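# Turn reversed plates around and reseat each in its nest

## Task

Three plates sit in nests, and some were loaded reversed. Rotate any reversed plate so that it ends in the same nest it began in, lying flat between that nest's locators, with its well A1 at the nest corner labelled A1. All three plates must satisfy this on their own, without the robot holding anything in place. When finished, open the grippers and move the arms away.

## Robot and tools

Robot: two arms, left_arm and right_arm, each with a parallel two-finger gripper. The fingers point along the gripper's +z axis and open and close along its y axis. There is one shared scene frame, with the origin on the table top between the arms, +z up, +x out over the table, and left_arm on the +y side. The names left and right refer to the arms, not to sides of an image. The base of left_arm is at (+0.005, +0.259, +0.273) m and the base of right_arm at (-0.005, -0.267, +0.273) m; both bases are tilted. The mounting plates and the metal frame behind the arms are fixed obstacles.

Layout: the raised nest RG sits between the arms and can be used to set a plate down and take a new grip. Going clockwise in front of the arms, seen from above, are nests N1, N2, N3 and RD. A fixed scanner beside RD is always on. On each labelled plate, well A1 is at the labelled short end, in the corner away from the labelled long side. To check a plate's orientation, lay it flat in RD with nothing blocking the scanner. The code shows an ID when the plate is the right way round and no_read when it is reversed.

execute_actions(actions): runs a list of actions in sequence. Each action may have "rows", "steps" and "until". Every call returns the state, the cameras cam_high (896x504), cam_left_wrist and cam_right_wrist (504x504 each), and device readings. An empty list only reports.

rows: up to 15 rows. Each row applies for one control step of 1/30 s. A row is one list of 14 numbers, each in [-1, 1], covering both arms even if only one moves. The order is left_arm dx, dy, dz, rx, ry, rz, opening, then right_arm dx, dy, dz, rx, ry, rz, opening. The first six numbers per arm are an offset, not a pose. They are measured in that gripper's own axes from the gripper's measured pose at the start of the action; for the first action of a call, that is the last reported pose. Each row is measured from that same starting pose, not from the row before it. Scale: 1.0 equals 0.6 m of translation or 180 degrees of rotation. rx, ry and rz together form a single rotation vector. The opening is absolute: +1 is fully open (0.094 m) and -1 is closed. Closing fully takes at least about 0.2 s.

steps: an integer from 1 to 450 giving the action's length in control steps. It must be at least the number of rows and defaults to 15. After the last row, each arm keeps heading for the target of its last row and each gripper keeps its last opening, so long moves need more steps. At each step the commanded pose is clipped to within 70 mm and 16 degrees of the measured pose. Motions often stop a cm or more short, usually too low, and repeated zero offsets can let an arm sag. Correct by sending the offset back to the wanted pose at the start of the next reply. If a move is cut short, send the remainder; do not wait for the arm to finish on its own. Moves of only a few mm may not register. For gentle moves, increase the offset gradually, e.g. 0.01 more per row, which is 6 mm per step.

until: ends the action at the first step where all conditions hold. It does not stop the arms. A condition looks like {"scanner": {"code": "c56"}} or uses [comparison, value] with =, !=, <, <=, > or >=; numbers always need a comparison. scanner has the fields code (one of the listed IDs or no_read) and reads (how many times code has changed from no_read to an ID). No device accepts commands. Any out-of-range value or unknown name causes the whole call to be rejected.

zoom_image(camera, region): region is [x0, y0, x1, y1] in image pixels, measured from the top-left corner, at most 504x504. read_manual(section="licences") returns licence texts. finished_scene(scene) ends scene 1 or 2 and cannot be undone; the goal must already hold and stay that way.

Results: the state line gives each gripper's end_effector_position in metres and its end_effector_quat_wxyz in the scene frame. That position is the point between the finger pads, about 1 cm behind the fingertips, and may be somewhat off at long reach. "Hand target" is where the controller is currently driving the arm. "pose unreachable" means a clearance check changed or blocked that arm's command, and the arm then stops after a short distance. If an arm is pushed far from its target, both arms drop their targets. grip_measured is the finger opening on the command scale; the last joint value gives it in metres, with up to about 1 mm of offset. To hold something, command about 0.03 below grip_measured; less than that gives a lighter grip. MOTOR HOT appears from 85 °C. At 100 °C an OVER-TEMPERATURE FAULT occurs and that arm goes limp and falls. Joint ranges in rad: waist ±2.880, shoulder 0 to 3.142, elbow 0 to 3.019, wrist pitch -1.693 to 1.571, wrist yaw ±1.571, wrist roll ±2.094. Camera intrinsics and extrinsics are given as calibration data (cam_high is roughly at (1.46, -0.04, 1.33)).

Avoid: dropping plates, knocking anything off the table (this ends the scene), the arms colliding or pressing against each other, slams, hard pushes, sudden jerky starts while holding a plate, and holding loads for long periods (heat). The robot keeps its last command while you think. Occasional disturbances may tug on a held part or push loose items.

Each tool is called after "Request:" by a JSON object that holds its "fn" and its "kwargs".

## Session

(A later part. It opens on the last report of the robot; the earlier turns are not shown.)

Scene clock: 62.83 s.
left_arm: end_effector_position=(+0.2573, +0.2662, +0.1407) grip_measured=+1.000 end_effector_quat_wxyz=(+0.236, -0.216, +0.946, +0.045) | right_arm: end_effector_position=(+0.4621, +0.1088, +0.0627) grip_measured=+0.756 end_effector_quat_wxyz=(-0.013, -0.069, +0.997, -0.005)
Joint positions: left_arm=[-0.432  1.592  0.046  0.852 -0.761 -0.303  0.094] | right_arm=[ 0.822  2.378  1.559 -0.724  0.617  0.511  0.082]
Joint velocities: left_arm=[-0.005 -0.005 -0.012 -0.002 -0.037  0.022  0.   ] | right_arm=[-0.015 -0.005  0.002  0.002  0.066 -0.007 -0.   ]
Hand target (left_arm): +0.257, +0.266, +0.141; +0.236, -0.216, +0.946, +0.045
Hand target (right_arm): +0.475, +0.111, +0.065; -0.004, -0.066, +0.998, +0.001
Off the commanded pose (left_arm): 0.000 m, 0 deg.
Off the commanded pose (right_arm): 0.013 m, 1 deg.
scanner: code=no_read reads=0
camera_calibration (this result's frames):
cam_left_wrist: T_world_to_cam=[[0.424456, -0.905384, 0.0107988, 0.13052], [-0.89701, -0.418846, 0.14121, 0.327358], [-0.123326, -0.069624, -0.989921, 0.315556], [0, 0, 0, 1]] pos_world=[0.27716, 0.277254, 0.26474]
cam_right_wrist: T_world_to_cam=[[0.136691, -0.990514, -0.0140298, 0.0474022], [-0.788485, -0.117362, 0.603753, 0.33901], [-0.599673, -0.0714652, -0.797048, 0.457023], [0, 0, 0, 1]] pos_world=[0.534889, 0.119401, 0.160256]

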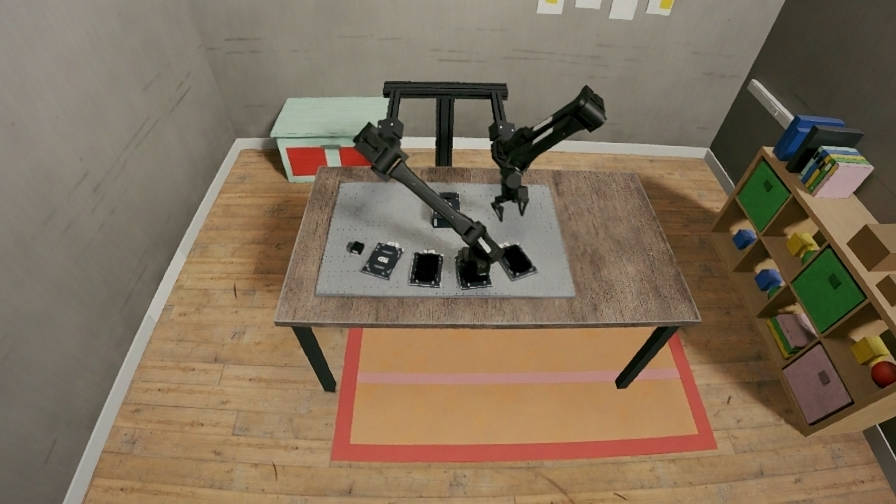

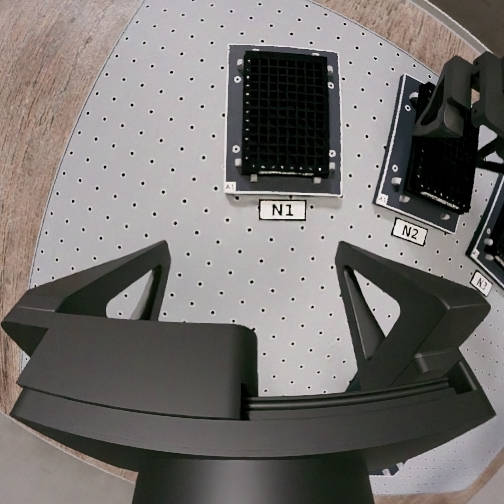

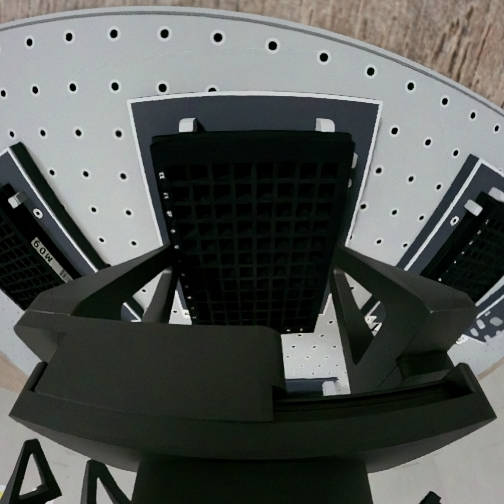

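Request:
{"fn": "execute_actions", "kwargs": {"actions": [{"rows":[[0,0,0,0,0,0,1,-0.022,0,0.004,0,-0.005,0,0.72],[0,0,0,0,0,0,1,-0.022,0,0.008,0,-0.005,0,0.72],[0,0,0,0,0,0,1,-0.022,0,0.012,0,-0.005,0,0.72]],"steps":18}]}}

Request:
{"fn": "zoom_image", "kwargs": {"camera": "cam_right_wrist", "region": [100, 60, 400, 260]}}

Request:
{"fn": "zoom_image", "kwargs": {"camera": "cam_left_wrist", "region": [354, 100, 504, 250]}}

Scene clock: 63.87 s.
left_arm: end_effector_position=(+0.2573, +0.2662, +0.1407) grip_measured=+1.000 end_effector_quat_wxyz=(+0.236, -0.216, +0.946, +0.045) | right_arm: end_effector_position=(+0.4607, +0.1074, +0.0589) grip_measured=+0.756 end_effector_quat_wxyz=(-0.014, -0.072, +0.997, -0.009)
Joint positions: left_arm=[-0.432  1.592  0.046  0.852 -0.761 -0.303  0.094] | right_arm=[ 0.819  2.384  1.559 -0.723  0.623  0.507  0.082]
Joint velocities: left_arm=[ 0.005 -0.024 -0.017 -0.007  0.037 -0.022  0.   ] | right_arm=[-0.005 -0.005 -0.012 -0.017  0.022 -0.022  0.   ]
Hand target (left_arm): +0.257, +0.266, +0.141; +0.236, -0.216, +0.946, +0.045
Hand target (right_arm): +0.475, +0.110, +0.055; -0.005, -0.069, +0.998, -0.005
Off the commanded pose (left_arm): 0.000 m, 0 deg.
Off the commanded pose (right_arm): 0.015 m, 1 deg.
scanner: code=no_read reads=0
camera_calibration (this result's frames):
cam_left_wrist: T_world_to_cam=[[0.424456, -0.905384, 0.0107988, 0.13052], [-0.89701, -0.418846, 0.14121, 0.327358], [-0.123326, -0.069624, -0.989921, 0.315556], [0, 0, 0, 1]] pos_world=[0.27716, 0.277254, 0.26474]
cam_right_wrist: T_world_to_cam=[[0.142487, -0.989776, -0.00641361, 0.0429841], [-0.787176, -0.117245, 0.605481, 0.339293], [-0.600042, -0.0812247, -0.795834, 0.454234], [0, 0, 0, 1]] pos_world=[0.533519, 0.11922, 0.156335]

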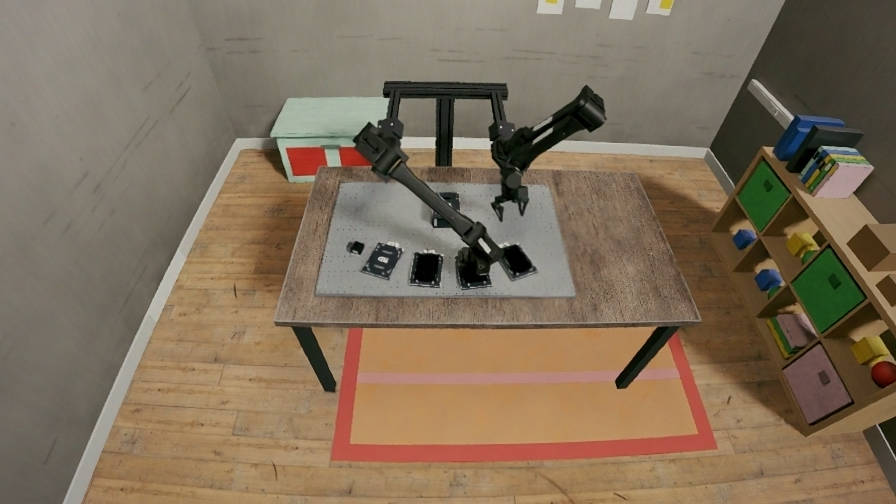

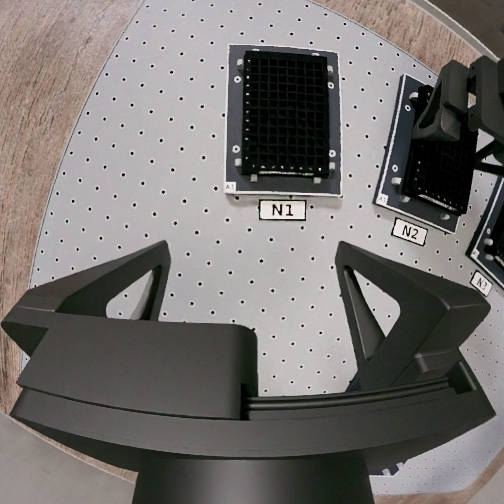

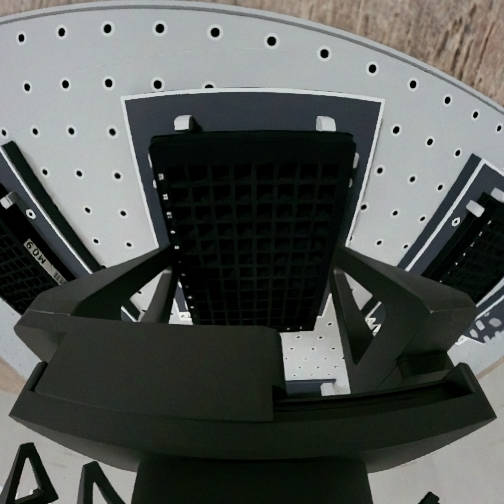

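Region (100, 60, 400, 260) of cam_right_wrist's 504x504 image, scaled by 1.680, with more detail than that image has.

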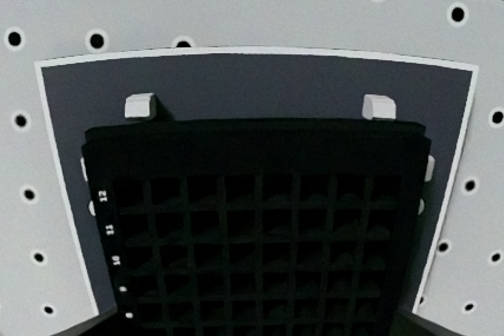

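Region (354, 100, 504, 250) of cam_left_wrist's 504x504 image, scaled by 3.360, with more detail than that image has.

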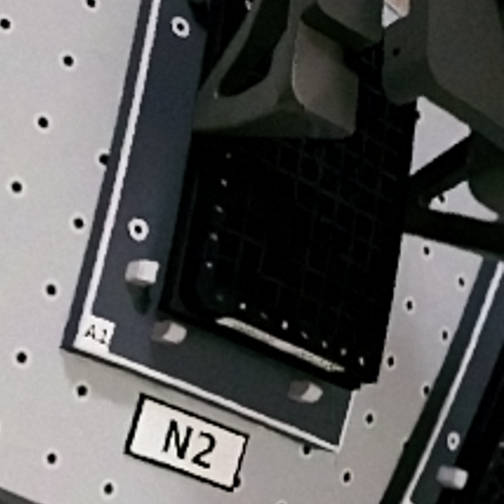

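Request:
{"fn": "execute_actions", "kwargs": {"actions": [{"rows":[[0,0,0,0,0,0,1,-0.035,0,-0.004,0,0,0.008,0.72]],"steps":15}]}}

Request:
{"fn": "zoom_image", "kwargs": {"camera": "cam_right_wrist", "region": [100, 60, 400, 260]}}

Request:
{"fn": "zoom_image", "kwargs": {"camera": "cam_left_wrist", "region": [354, 100, 504, 250]}}

Scene clock: 64.63 s.
left_arm: end_effector_position=(+0.2573, +0.2662, +0.1407) grip_measured=+1.000 end_effector_quat_wxyz=(+0.236, -0.216, +0.946, +0.045) | right_arm: end_effector_position=(+0.4610, +0.1068, +0.0599) grip_measured=+0.756 end_effector_quat_wxyz=(-0.023, -0.077, +0.997, -0.014)
Joint positions: left_arm=[-0.432  1.592  0.046  0.852 -0.761 -0.303  0.094] | right_arm=[ 0.819  2.391  1.579 -0.761  0.623  0.512  0.082]
Joint velocities: left_arm=[-0.015  0.005  0.002  0.007 -0.051 -0.007  0.   ] | right_arm=[-0.015 -0.005  0.002  0.002 -0.007 -0.051 -0.   ]
Hand target (left_arm): +0.257, +0.266, +0.141; +0.236, -0.216, +0.946, +0.045
Hand target (right_arm): +0.481, +0.109, +0.061; -0.014, -0.060, +0.998, -0.009
Off the commanded pose (left_arm): 0.000 m, 0 deg.
Off the commanded pose (right_arm): 0.021 m, 2 deg.
scanner: code=no_read reads=0
camera_calibration (this result's frames):
cam_left_wrist: T_world_to_cam=[[0.424456, -0.905384, 0.0107988, 0.13052], [-0.89701, -0.418846, 0.14121, 0.327358], [-0.123326, -0.069624, -0.989921, 0.315556], [0, 0, 0, 1]] pos_world=[0.27716, 0.277254, 0.26474]
cam_right_wrist: T_world_to_cam=[[0.151727, -0.988417, 0.00322476, 0.0373089], [-0.776025, -0.117102, 0.619735, 0.332847], [-0.612179, -0.0965333, -0.784804, 0.461732], [0, 0, 0, 1]] pos_world=[0.535299, 0.120426, 0.155972]

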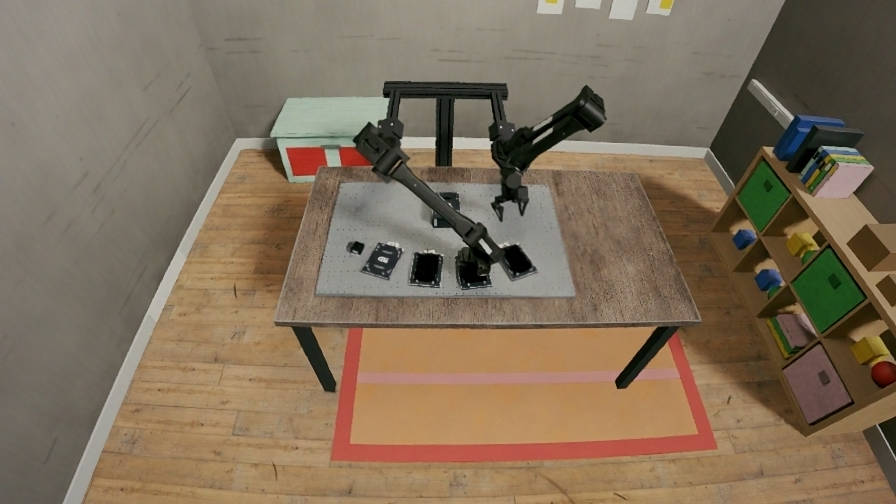

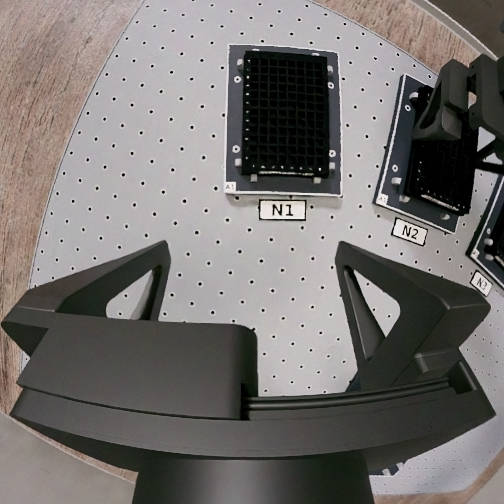

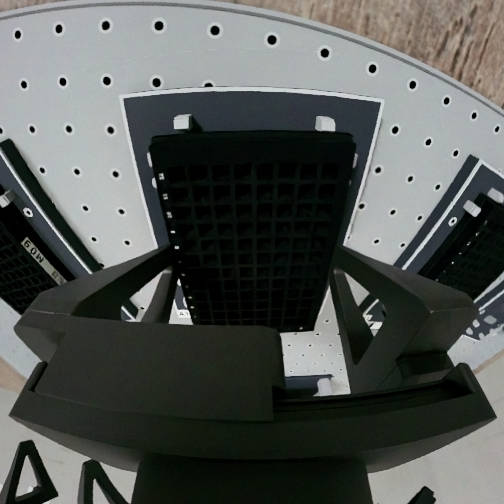

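Region (100, 60, 400, 260) of cam_right_wrist's 504x504 image, scaled by 1.680, with more detail than that image has.

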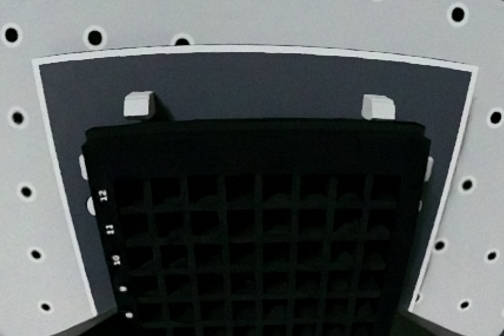

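Region (354, 100, 504, 250) of cam_left_wrist's 504x504 image, scaled by 3.360, with more detail than that image has.

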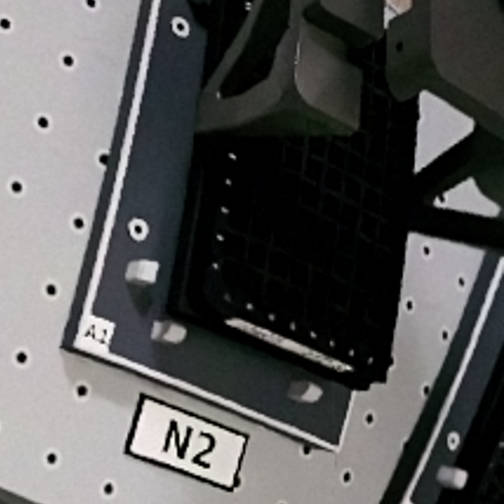

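Request:
{"fn": "execute_actions", "kwargs": {"actions": [{"rows":[[0,0,0,0,0,0,1,-0.01,0,-0.03,0,-0.01,0.006,0.72],[0,0,0,0,0,0,1,-0.03,0.002,-0.05,-0.008,-0.02,0.006,0.72],[0,0,0,0,0,0,1,-0.055,0.004,-0.06,-0.014,-0.025,0.008,0.72]],"steps":22}]}}

Scene clock: 65.77 s.
left_arm: end_effector_position=(+0.2573, +0.2662, +0.1407) grip_measured=+1.000 end_effector_quat_wxyz=(+0.236, -0.216, +0.946, +0.045) | right_arm: end_effector_position=(+0.4785, +0.1039, +0.0782) grip_measured=+0.756 end_effector_quat_wxyz=(-0.004, -0.065, +0.998, -0.003)
Joint positions: left_arm=[-0.432  1.592  0.046  0.852 -0.761 -0.303  0.094] | right_arm=[ 0.821  2.349  1.57  -0.742  0.625  0.507  0.082]
Joint velocities: left_arm=[-0.005 -0.015  0.002 -0.012  0.037 -0.066  0.   ] | right_arm=[-0.005  0.005  0.007 -0.002  0.022 -0.022 -0.   ]
Hand target (left_arm): +0.257, +0.266, +0.141; +0.236, -0.216, +0.946, +0.045
Hand target (right_arm): +0.494, +0.115, +0.095; +0.015, -0.065, +0.998, +0.010
Off the commanded pose (left_arm): 0.000 m, 0 deg.
Off the commanded pose (right_arm): 0.025 m, 3 deg.
scanner: code=no_read reads=0
camera_calibration (this result's frames):
cam_left_wrist: T_world_to_cam=[[0.424456, -0.905384, 0.0107988, 0.13052], [-0.89701, -0.418846, 0.14121, 0.327358], [-0.123326, -0.069624, -0.989921, 0.315556], [0, 0, 0, 1]] pos_world=[0.27716, 0.277254, 0.26474]
cam_right_wrist: T_world_to_cam=[[0.127988, -0.991654, -0.015519, 0.0449509], [-0.800486, -0.112528, 0.588693, 0.348477], [-0.585526, -0.062923, -0.808208, 0.472124], [0, 0, 0, 1]] pos_world=[0.549639, 0.113496, 0.177125]

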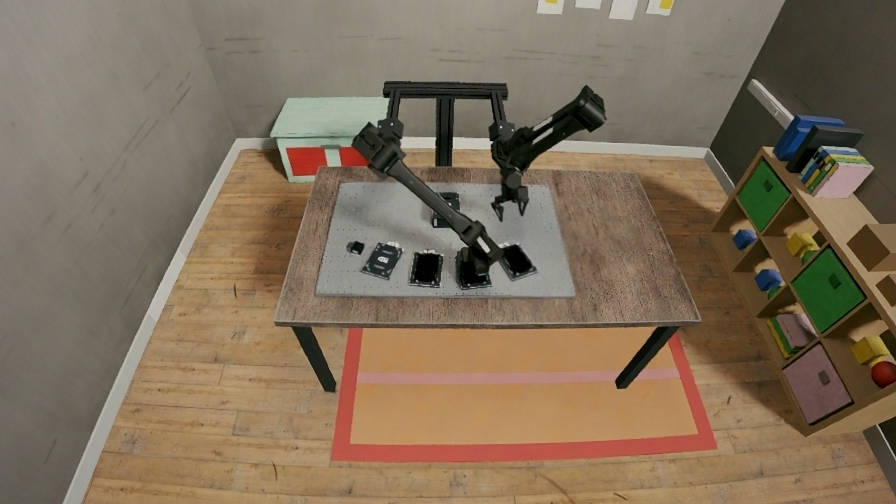

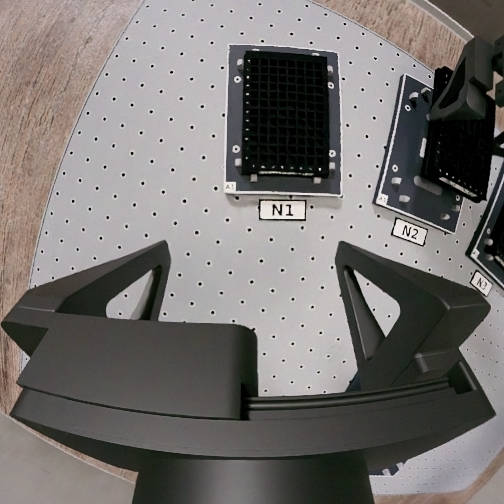

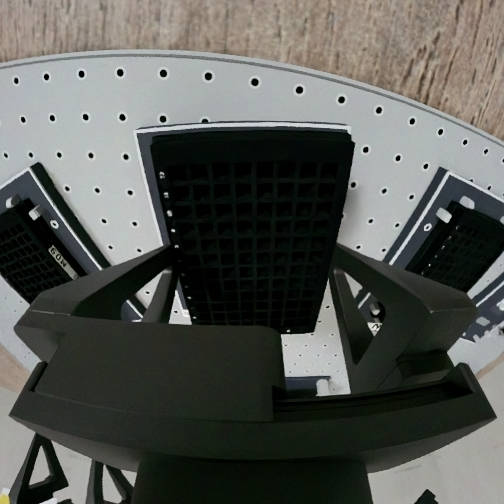

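Request:
{"fn": "execute_actions", "kwargs": {"actions": [{"rows":[[0,0,0,0,0,0,1,0,0.01,0.01,0,0,0.008,0.72],[0,0,0,0,0,0,1,0,0.011,0.022,0,0,0.008,0.72]],"steps":18},{"rows":[[0,0,0,0,0,0,1,-0.022,0.002,0.004,0,-0.005,0,0.72],[0,0,0,0,0,0,1,-0.022,0.002,0.008,0,-0.005,0,0.72],[0,0,0,0,0,0,1,-0.022,0.002,0.012,0,-0.005,0,0.72]],"steps":18}]}}

Request:
{"fn": "zoom_image", "kwargs": {"camera": "cam_right_wrist", "region": [100, 60, 400, 260]}}

Request:
{"fn": "zoom_image", "kwargs": {"camera": "cam_left_wrist", "region": [354, 100, 504, 250]}}

Scene clock: 67.33 s.
left_arm: end_effector_position=(+0.2573, +0.2662, +0.1407) grip_measured=+1.000 end_effector_quat_wxyz=(+0.236, -0.216, +0.946, +0.045) | right_arm: end_effector_position=(+0.4657, +0.1086, +0.0596) grip_measured=+0.756 end_effector_quat_wxyz=(-0.011, -0.073, +0.997, -0.011)
Joint positions: left_arm=[-0.432  1.592  0.046  0.852 -0.761 -0.303  0.094] | right_arm=[ 0.819  2.389  1.574 -0.73   0.63   0.503  0.082]
Joint velocities: left_arm=[-0.034 -0.015  0.002 -0.017  0.007 -0.081  0.   ] | right_arm=[ 0.005  0.005 -0.007 -0.022 -0.007 -0.007 -0.001]
Hand target (left_arm): +0.257, +0.266, +0.141; +0.236, -0.216, +0.946, +0.045
Hand target (right_arm): +0.477, +0.110, +0.055; -0.005, -0.071, +0.997, -0.009
Off the commanded pose (left_arm): 0.000 m, 0 deg.
Off the commanded pose (right_arm): 0.013 m, 1 deg.
scanner: code=no_read reads=0
camera_calibration (this result's frames):
cam_left_wrist: T_world_to_cam=[[0.424456, -0.905384, 0.0107988, 0.13052], [-0.89701, -0.418846, 0.14121, 0.327358], [-0.123326, -0.069624, -0.989921, 0.315556], [0, 0, 0, 1]] pos_world=[0.27716, 0.277254, 0.26474]
cam_right_wrist: T_world_to_cam=[[0.144225, -0.989544, -0.00135043, 0.042259], [-0.790831, -0.116083, 0.600925, 0.344812], [-0.594798, -0.0856006, -0.799304, 0.456143], [0, 0, 0, 1]] pos_world=[0.537906, 0.12089, 0.157449]

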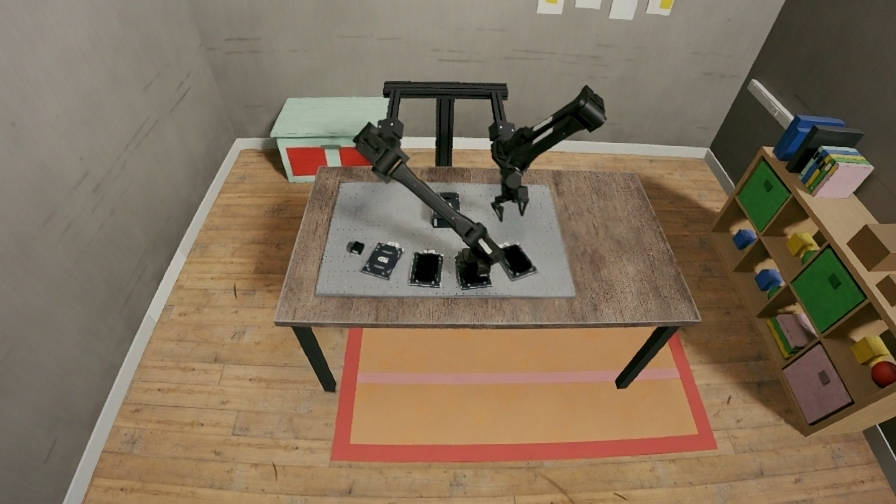

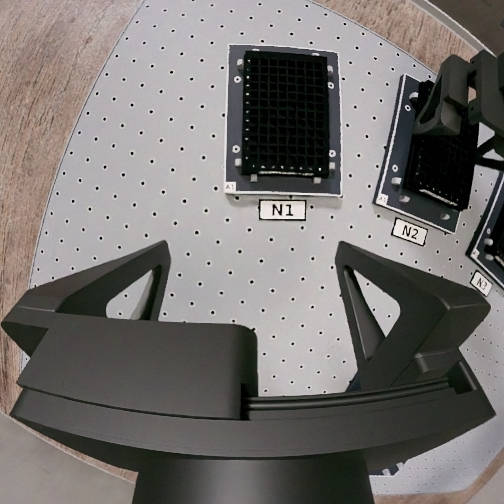

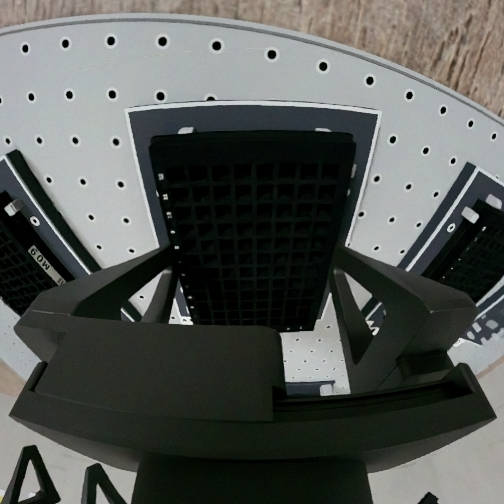

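Region (100, 60, 400, 260) of cam_right_wrist's 504x504 image, scaled by 1.680, with more detail than that image has.

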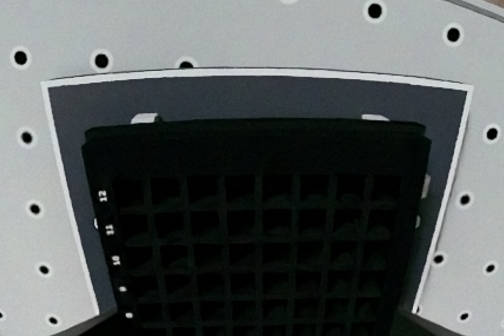

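Region (354, 100, 504, 250) of cam_left_wrist's 504x504 image, scaled by 3.360, with more detail than that image has.

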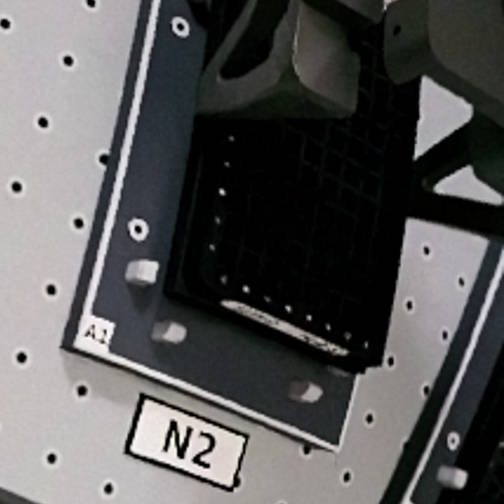

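Request:
{"fn": "execute_actions", "kwargs": {"actions": [{"rows":[[0,0,0,0,0,0,1,-0.01,-0.004,-0.005,0,0,0.03,0.72],[0,0,0,0,0,0,1,-0.01,-0.004,-0.005,0,0,0.03,0.72],[0,0,0,0,0,0,1,-0.01,-0.004,-0.005,0,0,0.012,0.72]],"steps":12}]}}

Request:
{"fn": "zoom_image", "kwargs": {"camera": "cam_right_wrist", "region": [100, 60, 400, 260]}}

Scene clock: 68.17 s.
left_arm: end_effector_position=(+0.2573, +0.2662, +0.1407) grip_measured=+1.000 end_effector_quat_wxyz=(+0.236, -0.216, +0.946, +0.045) | right_arm: end_effector_position=(+0.4657, +0.1086, +0.0596) grip_measured=+0.756 end_effector_quat_wxyz=(-0.011, -0.061, +0.998, -0.011)
Joint positions: left_arm=[-0.432  1.592  0.046  0.852 -0.761 -0.303  0.094] | right_arm=[ 0.819  2.389  1.574 -0.73   0.63   0.527  0.082]
Joint velocities: left_arm=[ 0.005 -0.005  0.002  0.002  0.037 -0.066  0.   ] | right_arm=[ 0.005 -0.005 -0.022  0.002 -0.022 -0.022 -0.   ]
Hand target (left_arm): +0.257, +0.266, +0.141; +0.236, -0.216, +0.946, +0.045
Hand target (right_arm): +0.472, +0.107, +0.063; -0.011, -0.054, +0.998, -0.011
Off the commanded pose (left_arm): 0.000 m, 0 deg.
Off the commanded pose (right_arm): 0.007 m, 1 deg.
scanner: code=no_read reads=0
camera_calibration (this result's frames):
cam_left_wrist: T_world_to_cam=[[0.424456, -0.905384, 0.0107988, 0.13052], [-0.89701, -0.418846, 0.14121, 0.327358], [-0.123326, -0.069624, -0.989921, 0.315556], [0, 0, 0, 1]] pos_world=[0.27716, 0.277254, 0.26474]
cam_right_wrist: T_world_to_cam=[[0.120417, -0.992723, -0.000781916, 0.0536582], [-0.793728, -0.0967517, 0.600528, 0.344086], [-0.596234, -0.071693, -0.799603, 0.45532], [0, 0, 0, 1]] pos_world=[0.538127, 0.119202, 0.157484]

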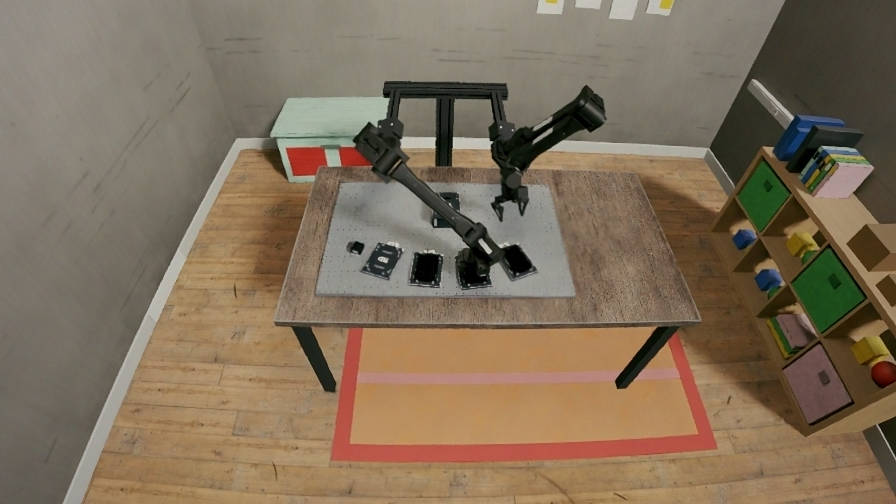

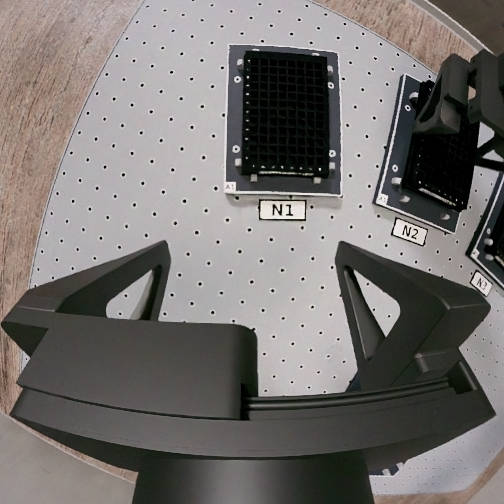

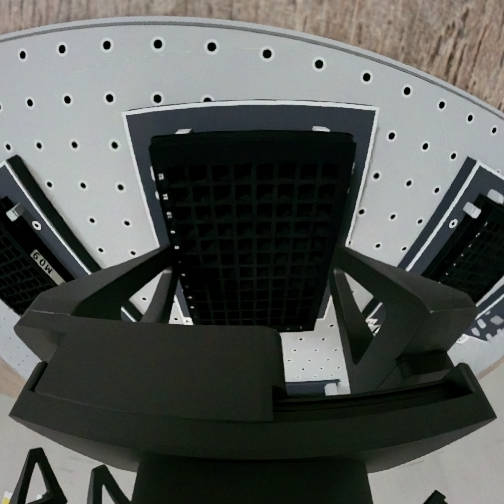

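Region (100, 60, 400, 260) of cam_right_wrist's 504x504 image, scaled by 1.680, with more detail than that image has.

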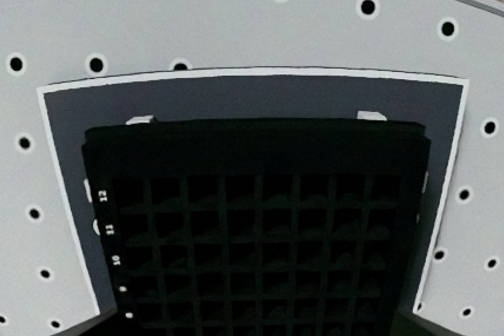

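Good; now ease back.

Request:
{"fn": "execute_actions", "kwargs": {"actions": [{"rows":[[0,0,0,0,0,0,1,0.004,-0.002,0.002,0,0,0,0.72]],"steps":12}]}}

Request:
{"fn": "zoom_image", "kwargs": {"camera": "cam_right_wrist", "region": [100, 60, 400, 260]}}

Scene clock: 68.87 s.
left_arm: end_effector_position=(+0.2573, +0.2662, +0.1407) grip_measured=+1.000 end_effector_quat_wxyz=(+0.236, -0.216, +0.946, +0.045) | right_arm: end_effector_position=(+0.4648, +0.1084, +0.0591) grip_measured=+0.756 end_effector_quat_wxyz=(-0.011, -0.061, +0.998, -0.011)
Joint positions: left_arm=[-0.432  1.592  0.046  0.852 -0.761 -0.303  0.094] | right_arm=[ 0.819  2.389  1.572 -0.728  0.63   0.527  0.082]
Joint velocities: left_arm=[-0.015  0.005 -0.017  0.007  0.037  0.037  0.   ] | right_arm=[ 0.005 -0.015 -0.007 -0.022  0.051 -0.066 -0.   ]
Hand target (left_arm): +0.257, +0.266, +0.141; +0.236, -0.216, +0.946, +0.045
Hand target (right_arm): +0.463, +0.107, +0.059; -0.011, -0.061, +0.998, -0.011
Off the commanded pose (left_arm): 0.000 m, 0 deg.
Off the commanded pose (right_arm): 0.002 m, 0 deg.
scanner: code=no_read reads=0
camera_calibration (this result's frames):
cam_left_wrist: T_world_to_cam=[[0.424456, -0.905384, 0.0107988, 0.13052], [-0.89701, -0.418846, 0.14121, 0.327358], [-0.123326, -0.069624, -0.989921, 0.315556], [0, 0, 0, 1]] pos_world=[0.27716, 0.277254, 0.26474]
cam_right_wrist: T_world_to_cam=[[0.120638, -0.992696, -0.000631816, 0.0534532], [-0.793556, -0.0968194, 0.600745, 0.343563], [-0.596419, -0.0719711, -0.79944, 0.454441], [0, 0, 0, 1]] pos_world=[0.537225, 0.119033, 0.156939]

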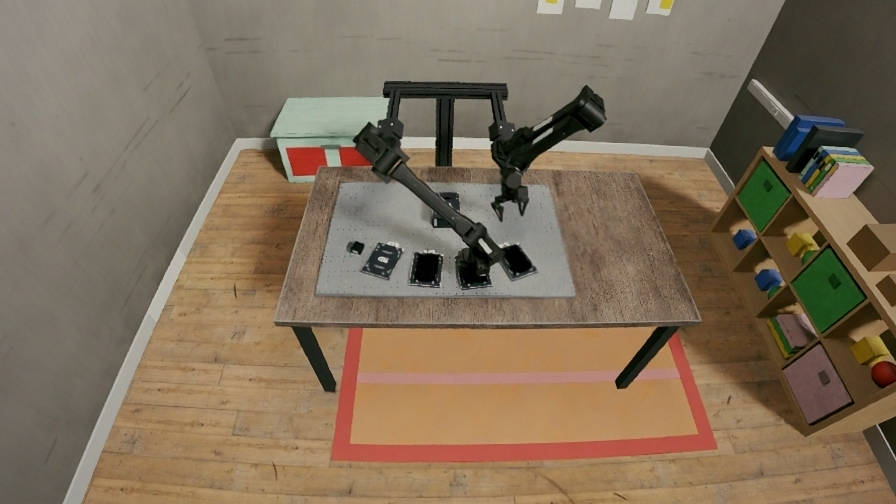

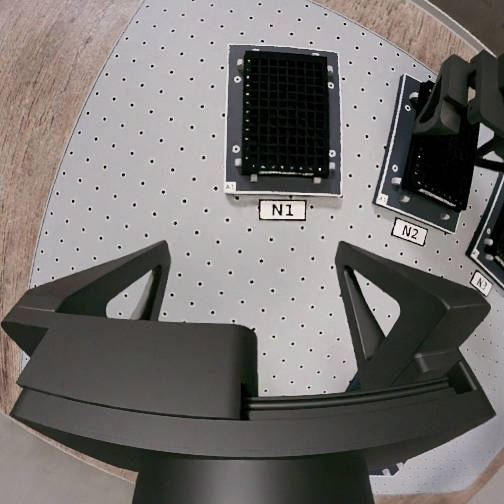

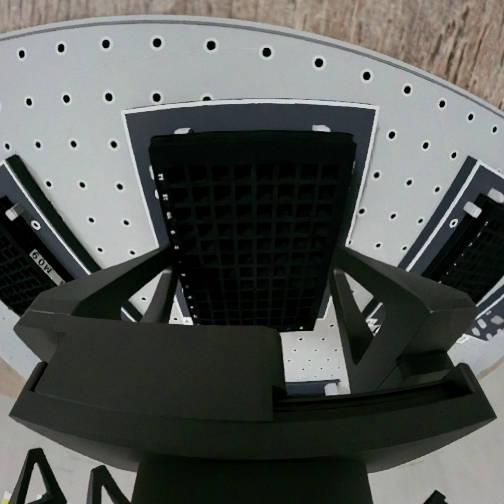

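Region (100, 60, 400, 260) of cam_right_wrist's 504x504 image, scaled by 1.680, with more detail than that image has.

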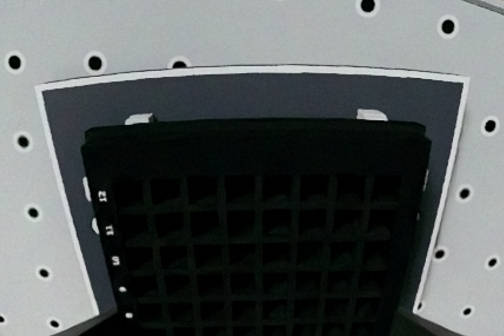

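Request:
{"fn": "execute_actions", "kwargs": {"actions": [{"rows":[[0,0,0,0,0,0,1,0.007,-0.002,0.003,0,0,0,0.72]],"steps":12}]}}

Request:
{"fn": "zoom_image", "kwargs": {"camera": "cam_right_wrist", "region": [100, 60, 400, 260]}}

Request:
{"fn": "zoom_image", "kwargs": {"camera": "cam_left_wrist", "region": [354, 100, 504, 250]}}

Scene clock: 69.60 s.
left_arm: end_effector_position=(+0.2573, +0.2662, +0.1407) grip_measured=+1.000 end_effector_quat_wxyz=(+0.236, -0.216, +0.946, +0.045) | right_arm: end_effector_position=(+0.4640, +0.1085, +0.0582) grip_measured=+0.756 end_effector_quat_wxyz=(-0.010, -0.060, +0.998, -0.011)
Joint positions: left_arm=[-0.432  1.592  0.046  0.852 -0.761 -0.303  0.094] | right_arm=[ 0.819  2.389  1.567 -0.719  0.631  0.527  0.082]
Joint velocities: left_arm=[-0.015  0.005 -0.007  0.017 -0.11  -0.007  0.   ] | right_arm=[-0.005 -0.015 -0.007 -0.027 -0.066  0.022  0.001]
Hand target (left_arm): +0.257, +0.266, +0.141; +0.236, -0.216, +0.946, +0.045
Hand target (right_arm): +0.461, +0.107, +0.057; -0.011, -0.061, +0.998, -0.011
Off the commanded pose (left_arm): 0.000 m, 0 deg.
Off the commanded pose (right_arm): 0.004 m, 0 deg.
scanner: code=no_read reads=0
camera_calibration (this result's frames):
cam_left_wrist: T_world_to_cam=[[0.424456, -0.905384, 0.0107988, 0.13052], [-0.89701, -0.418846, 0.14121, 0.327358], [-0.123326, -0.069624, -0.989921, 0.315556], [0, 0, 0, 1]] pos_world=[0.27716, 0.277254, 0.26474]
cam_right_wrist: T_world_to_cam=[[0.118451, -0.992959, -0.00147684, 0.0547516], [-0.795548, -0.0957918, 0.59827, 0.344492], [-0.594199, -0.069691, -0.801293, 0.452095], [0, 0, 0, 1]] pos_world=[0.536209, 0.118873, 0.156242]

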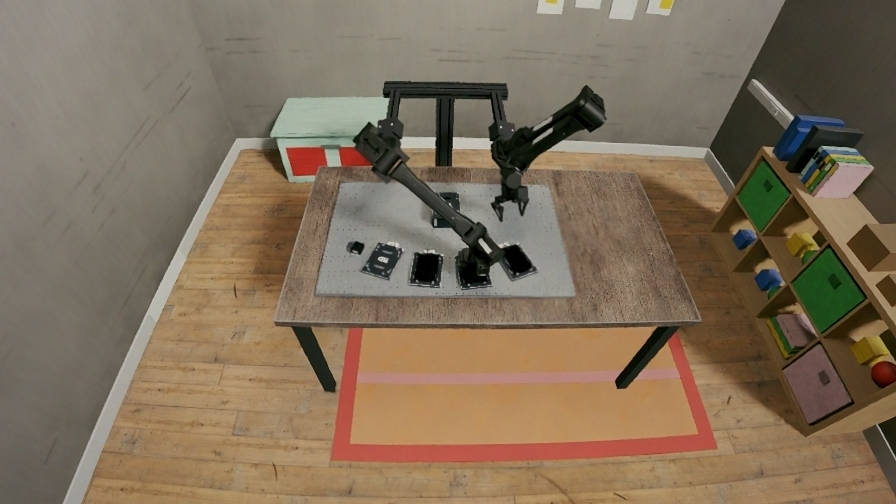

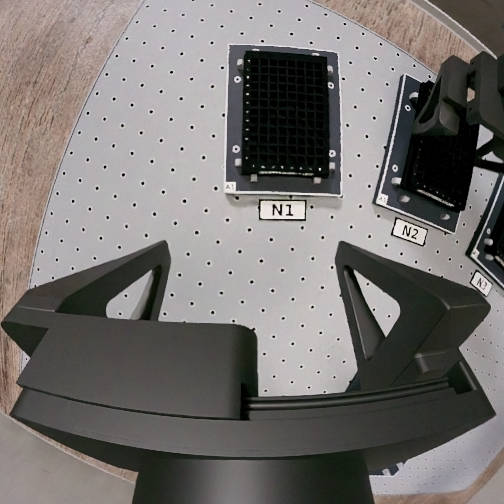

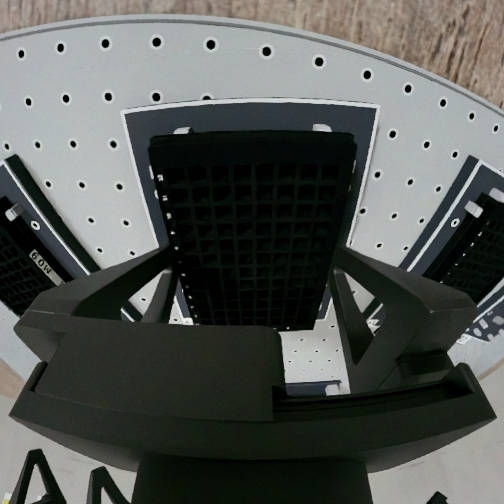

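Region (100, 60, 400, 260) of cam_right_wrist's 504x504 image, scaled by 1.680, with more detail than that image has.

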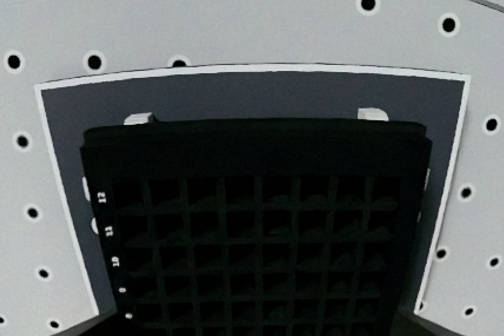

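Region (354, 100, 504, 250) of cam_left_wrist's 504x504 image, scaled by 3.360, with more detail than that image has.

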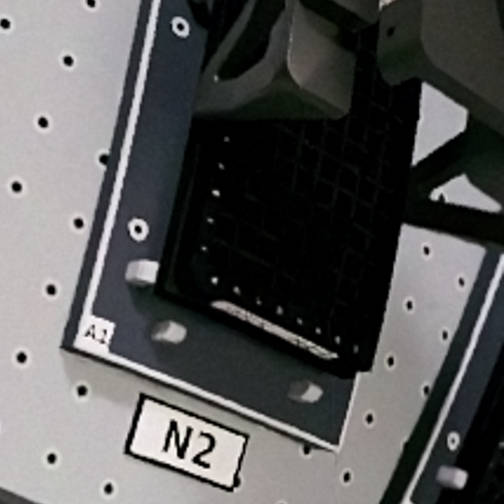

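Request:
{"fn": "execute_actions", "kwargs": {"actions": [{"rows":[[0,0,0,0,0,0,1,0.011,-0.002,0.003,0,0,-0.02,0.72],[0,0,0,0,0,0,1,0.011,-0.002,0.003,0,0,-0.008,0.72]],"steps":12}]}}

Request:
{"fn": "zoom_image", "kwargs": {"camera": "cam_right_wrist", "region": [100, 60, 400, 260]}}

Request:
{"fn": "zoom_image", "kwargs": {"camera": "cam_left_wrist", "region": [354, 100, 504, 250]}}

Scene clock: 70.30 s.
left_arm: end_effector_position=(+0.2573, +0.2662, +0.1407) grip_measured=+1.000 end_effector_quat_wxyz=(+0.236, -0.216, +0.946, +0.045) | right_arm: end_effector_position=(+0.4635, +0.1083, +0.0576) grip_measured=+0.756 end_effector_quat_wxyz=(-0.007, -0.062, +0.998, -0.010)
Joint positions: left_arm=[-0.432  1.592  0.046  0.852 -0.761 -0.303  0.094] | right_arm=[ 0.819  2.387  1.559 -0.705  0.633  0.519  0.082]
Joint velocities: left_arm=[-0.015 -0.005 -0.007 -0.007  0.066  0.066  0.   ] | right_arm=[-0.005 -0.005  0.002 -0.007  0.022 -0.066  0.   ]
Hand target (left_arm): +0.257, +0.266, +0.141; +0.236, -0.216, +0.946, +0.045
Hand target (right_arm): +0.458, +0.107, +0.057; -0.010, -0.073, +0.997, -0.011
Off the commanded pose (left_arm): 0.000 m, 0 deg.
Off the commanded pose (right_arm): 0.006 m, 1 deg.
scanner: code=no_read reads=0
camera_calibration (this result's frames):
cam_left_wrist: T_world_to_cam=[[0.424456, -0.905384, 0.0107988, 0.13052], [-0.89701, -0.418846, 0.14121, 0.327358], [-0.123326, -0.069624, -0.989921, 0.315556], [0, 0, 0, 1]] pos_world=[0.27716, 0.277254, 0.26474]
cam_right_wrist: T_world_to_cam=[[0.12181, -0.992547, -0.00345036, 0.0531598], [-0.798801, -0.100094, 0.59321, 0.346679], [-0.589135, -0.0695025, -0.80504, 0.449122], [0, 0, 0, 1]] pos_world=[0.535045, 0.118679, 0.156091]

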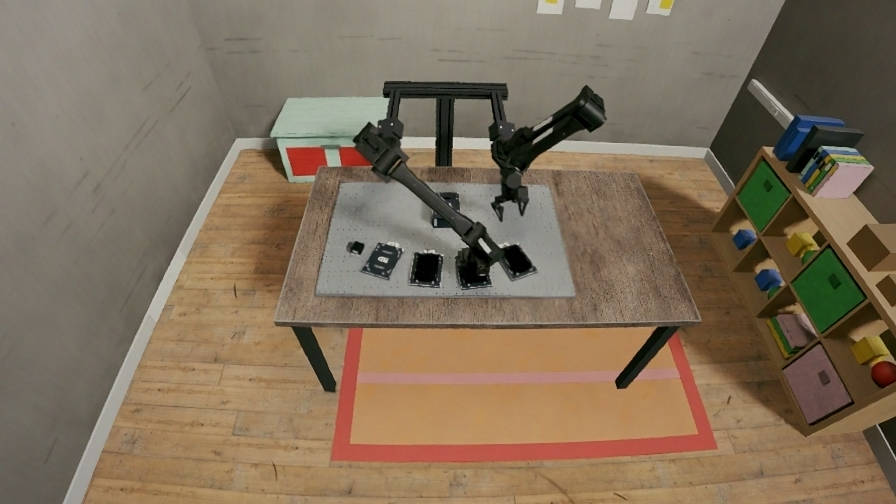

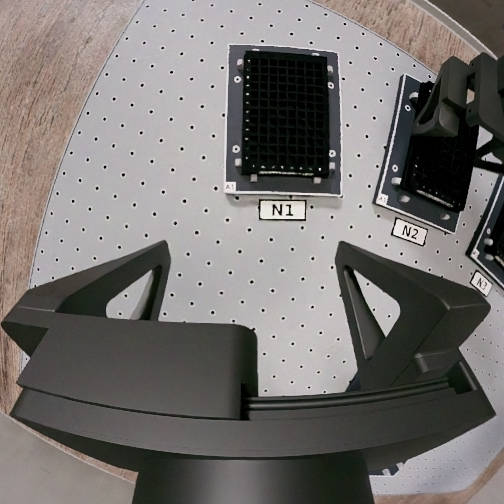

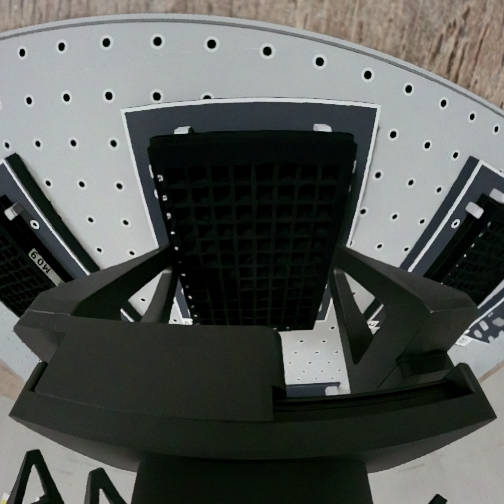

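Region (100, 60, 400, 260) of cam_right_wrist's 504x504 image, scaled by 1.680, with more detail than that image has.

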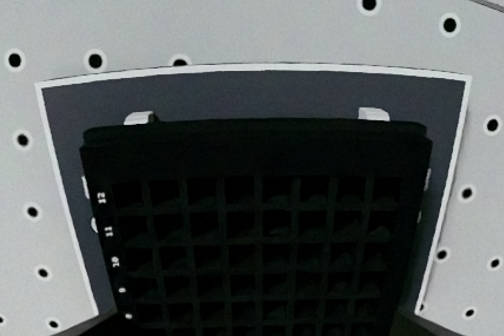

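Region (354, 100, 504, 250) of cam_left_wrist's 504x504 image, scaled by 3.360, with more detail than that image has.

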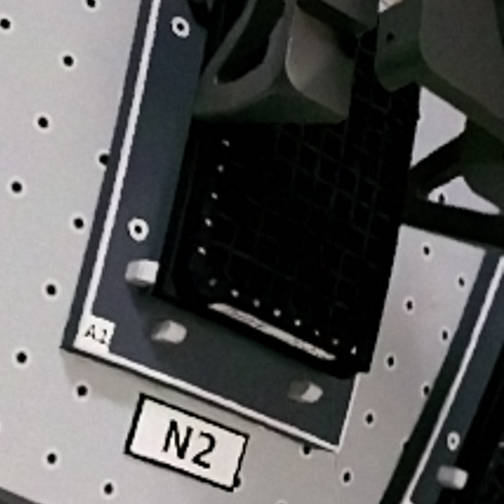

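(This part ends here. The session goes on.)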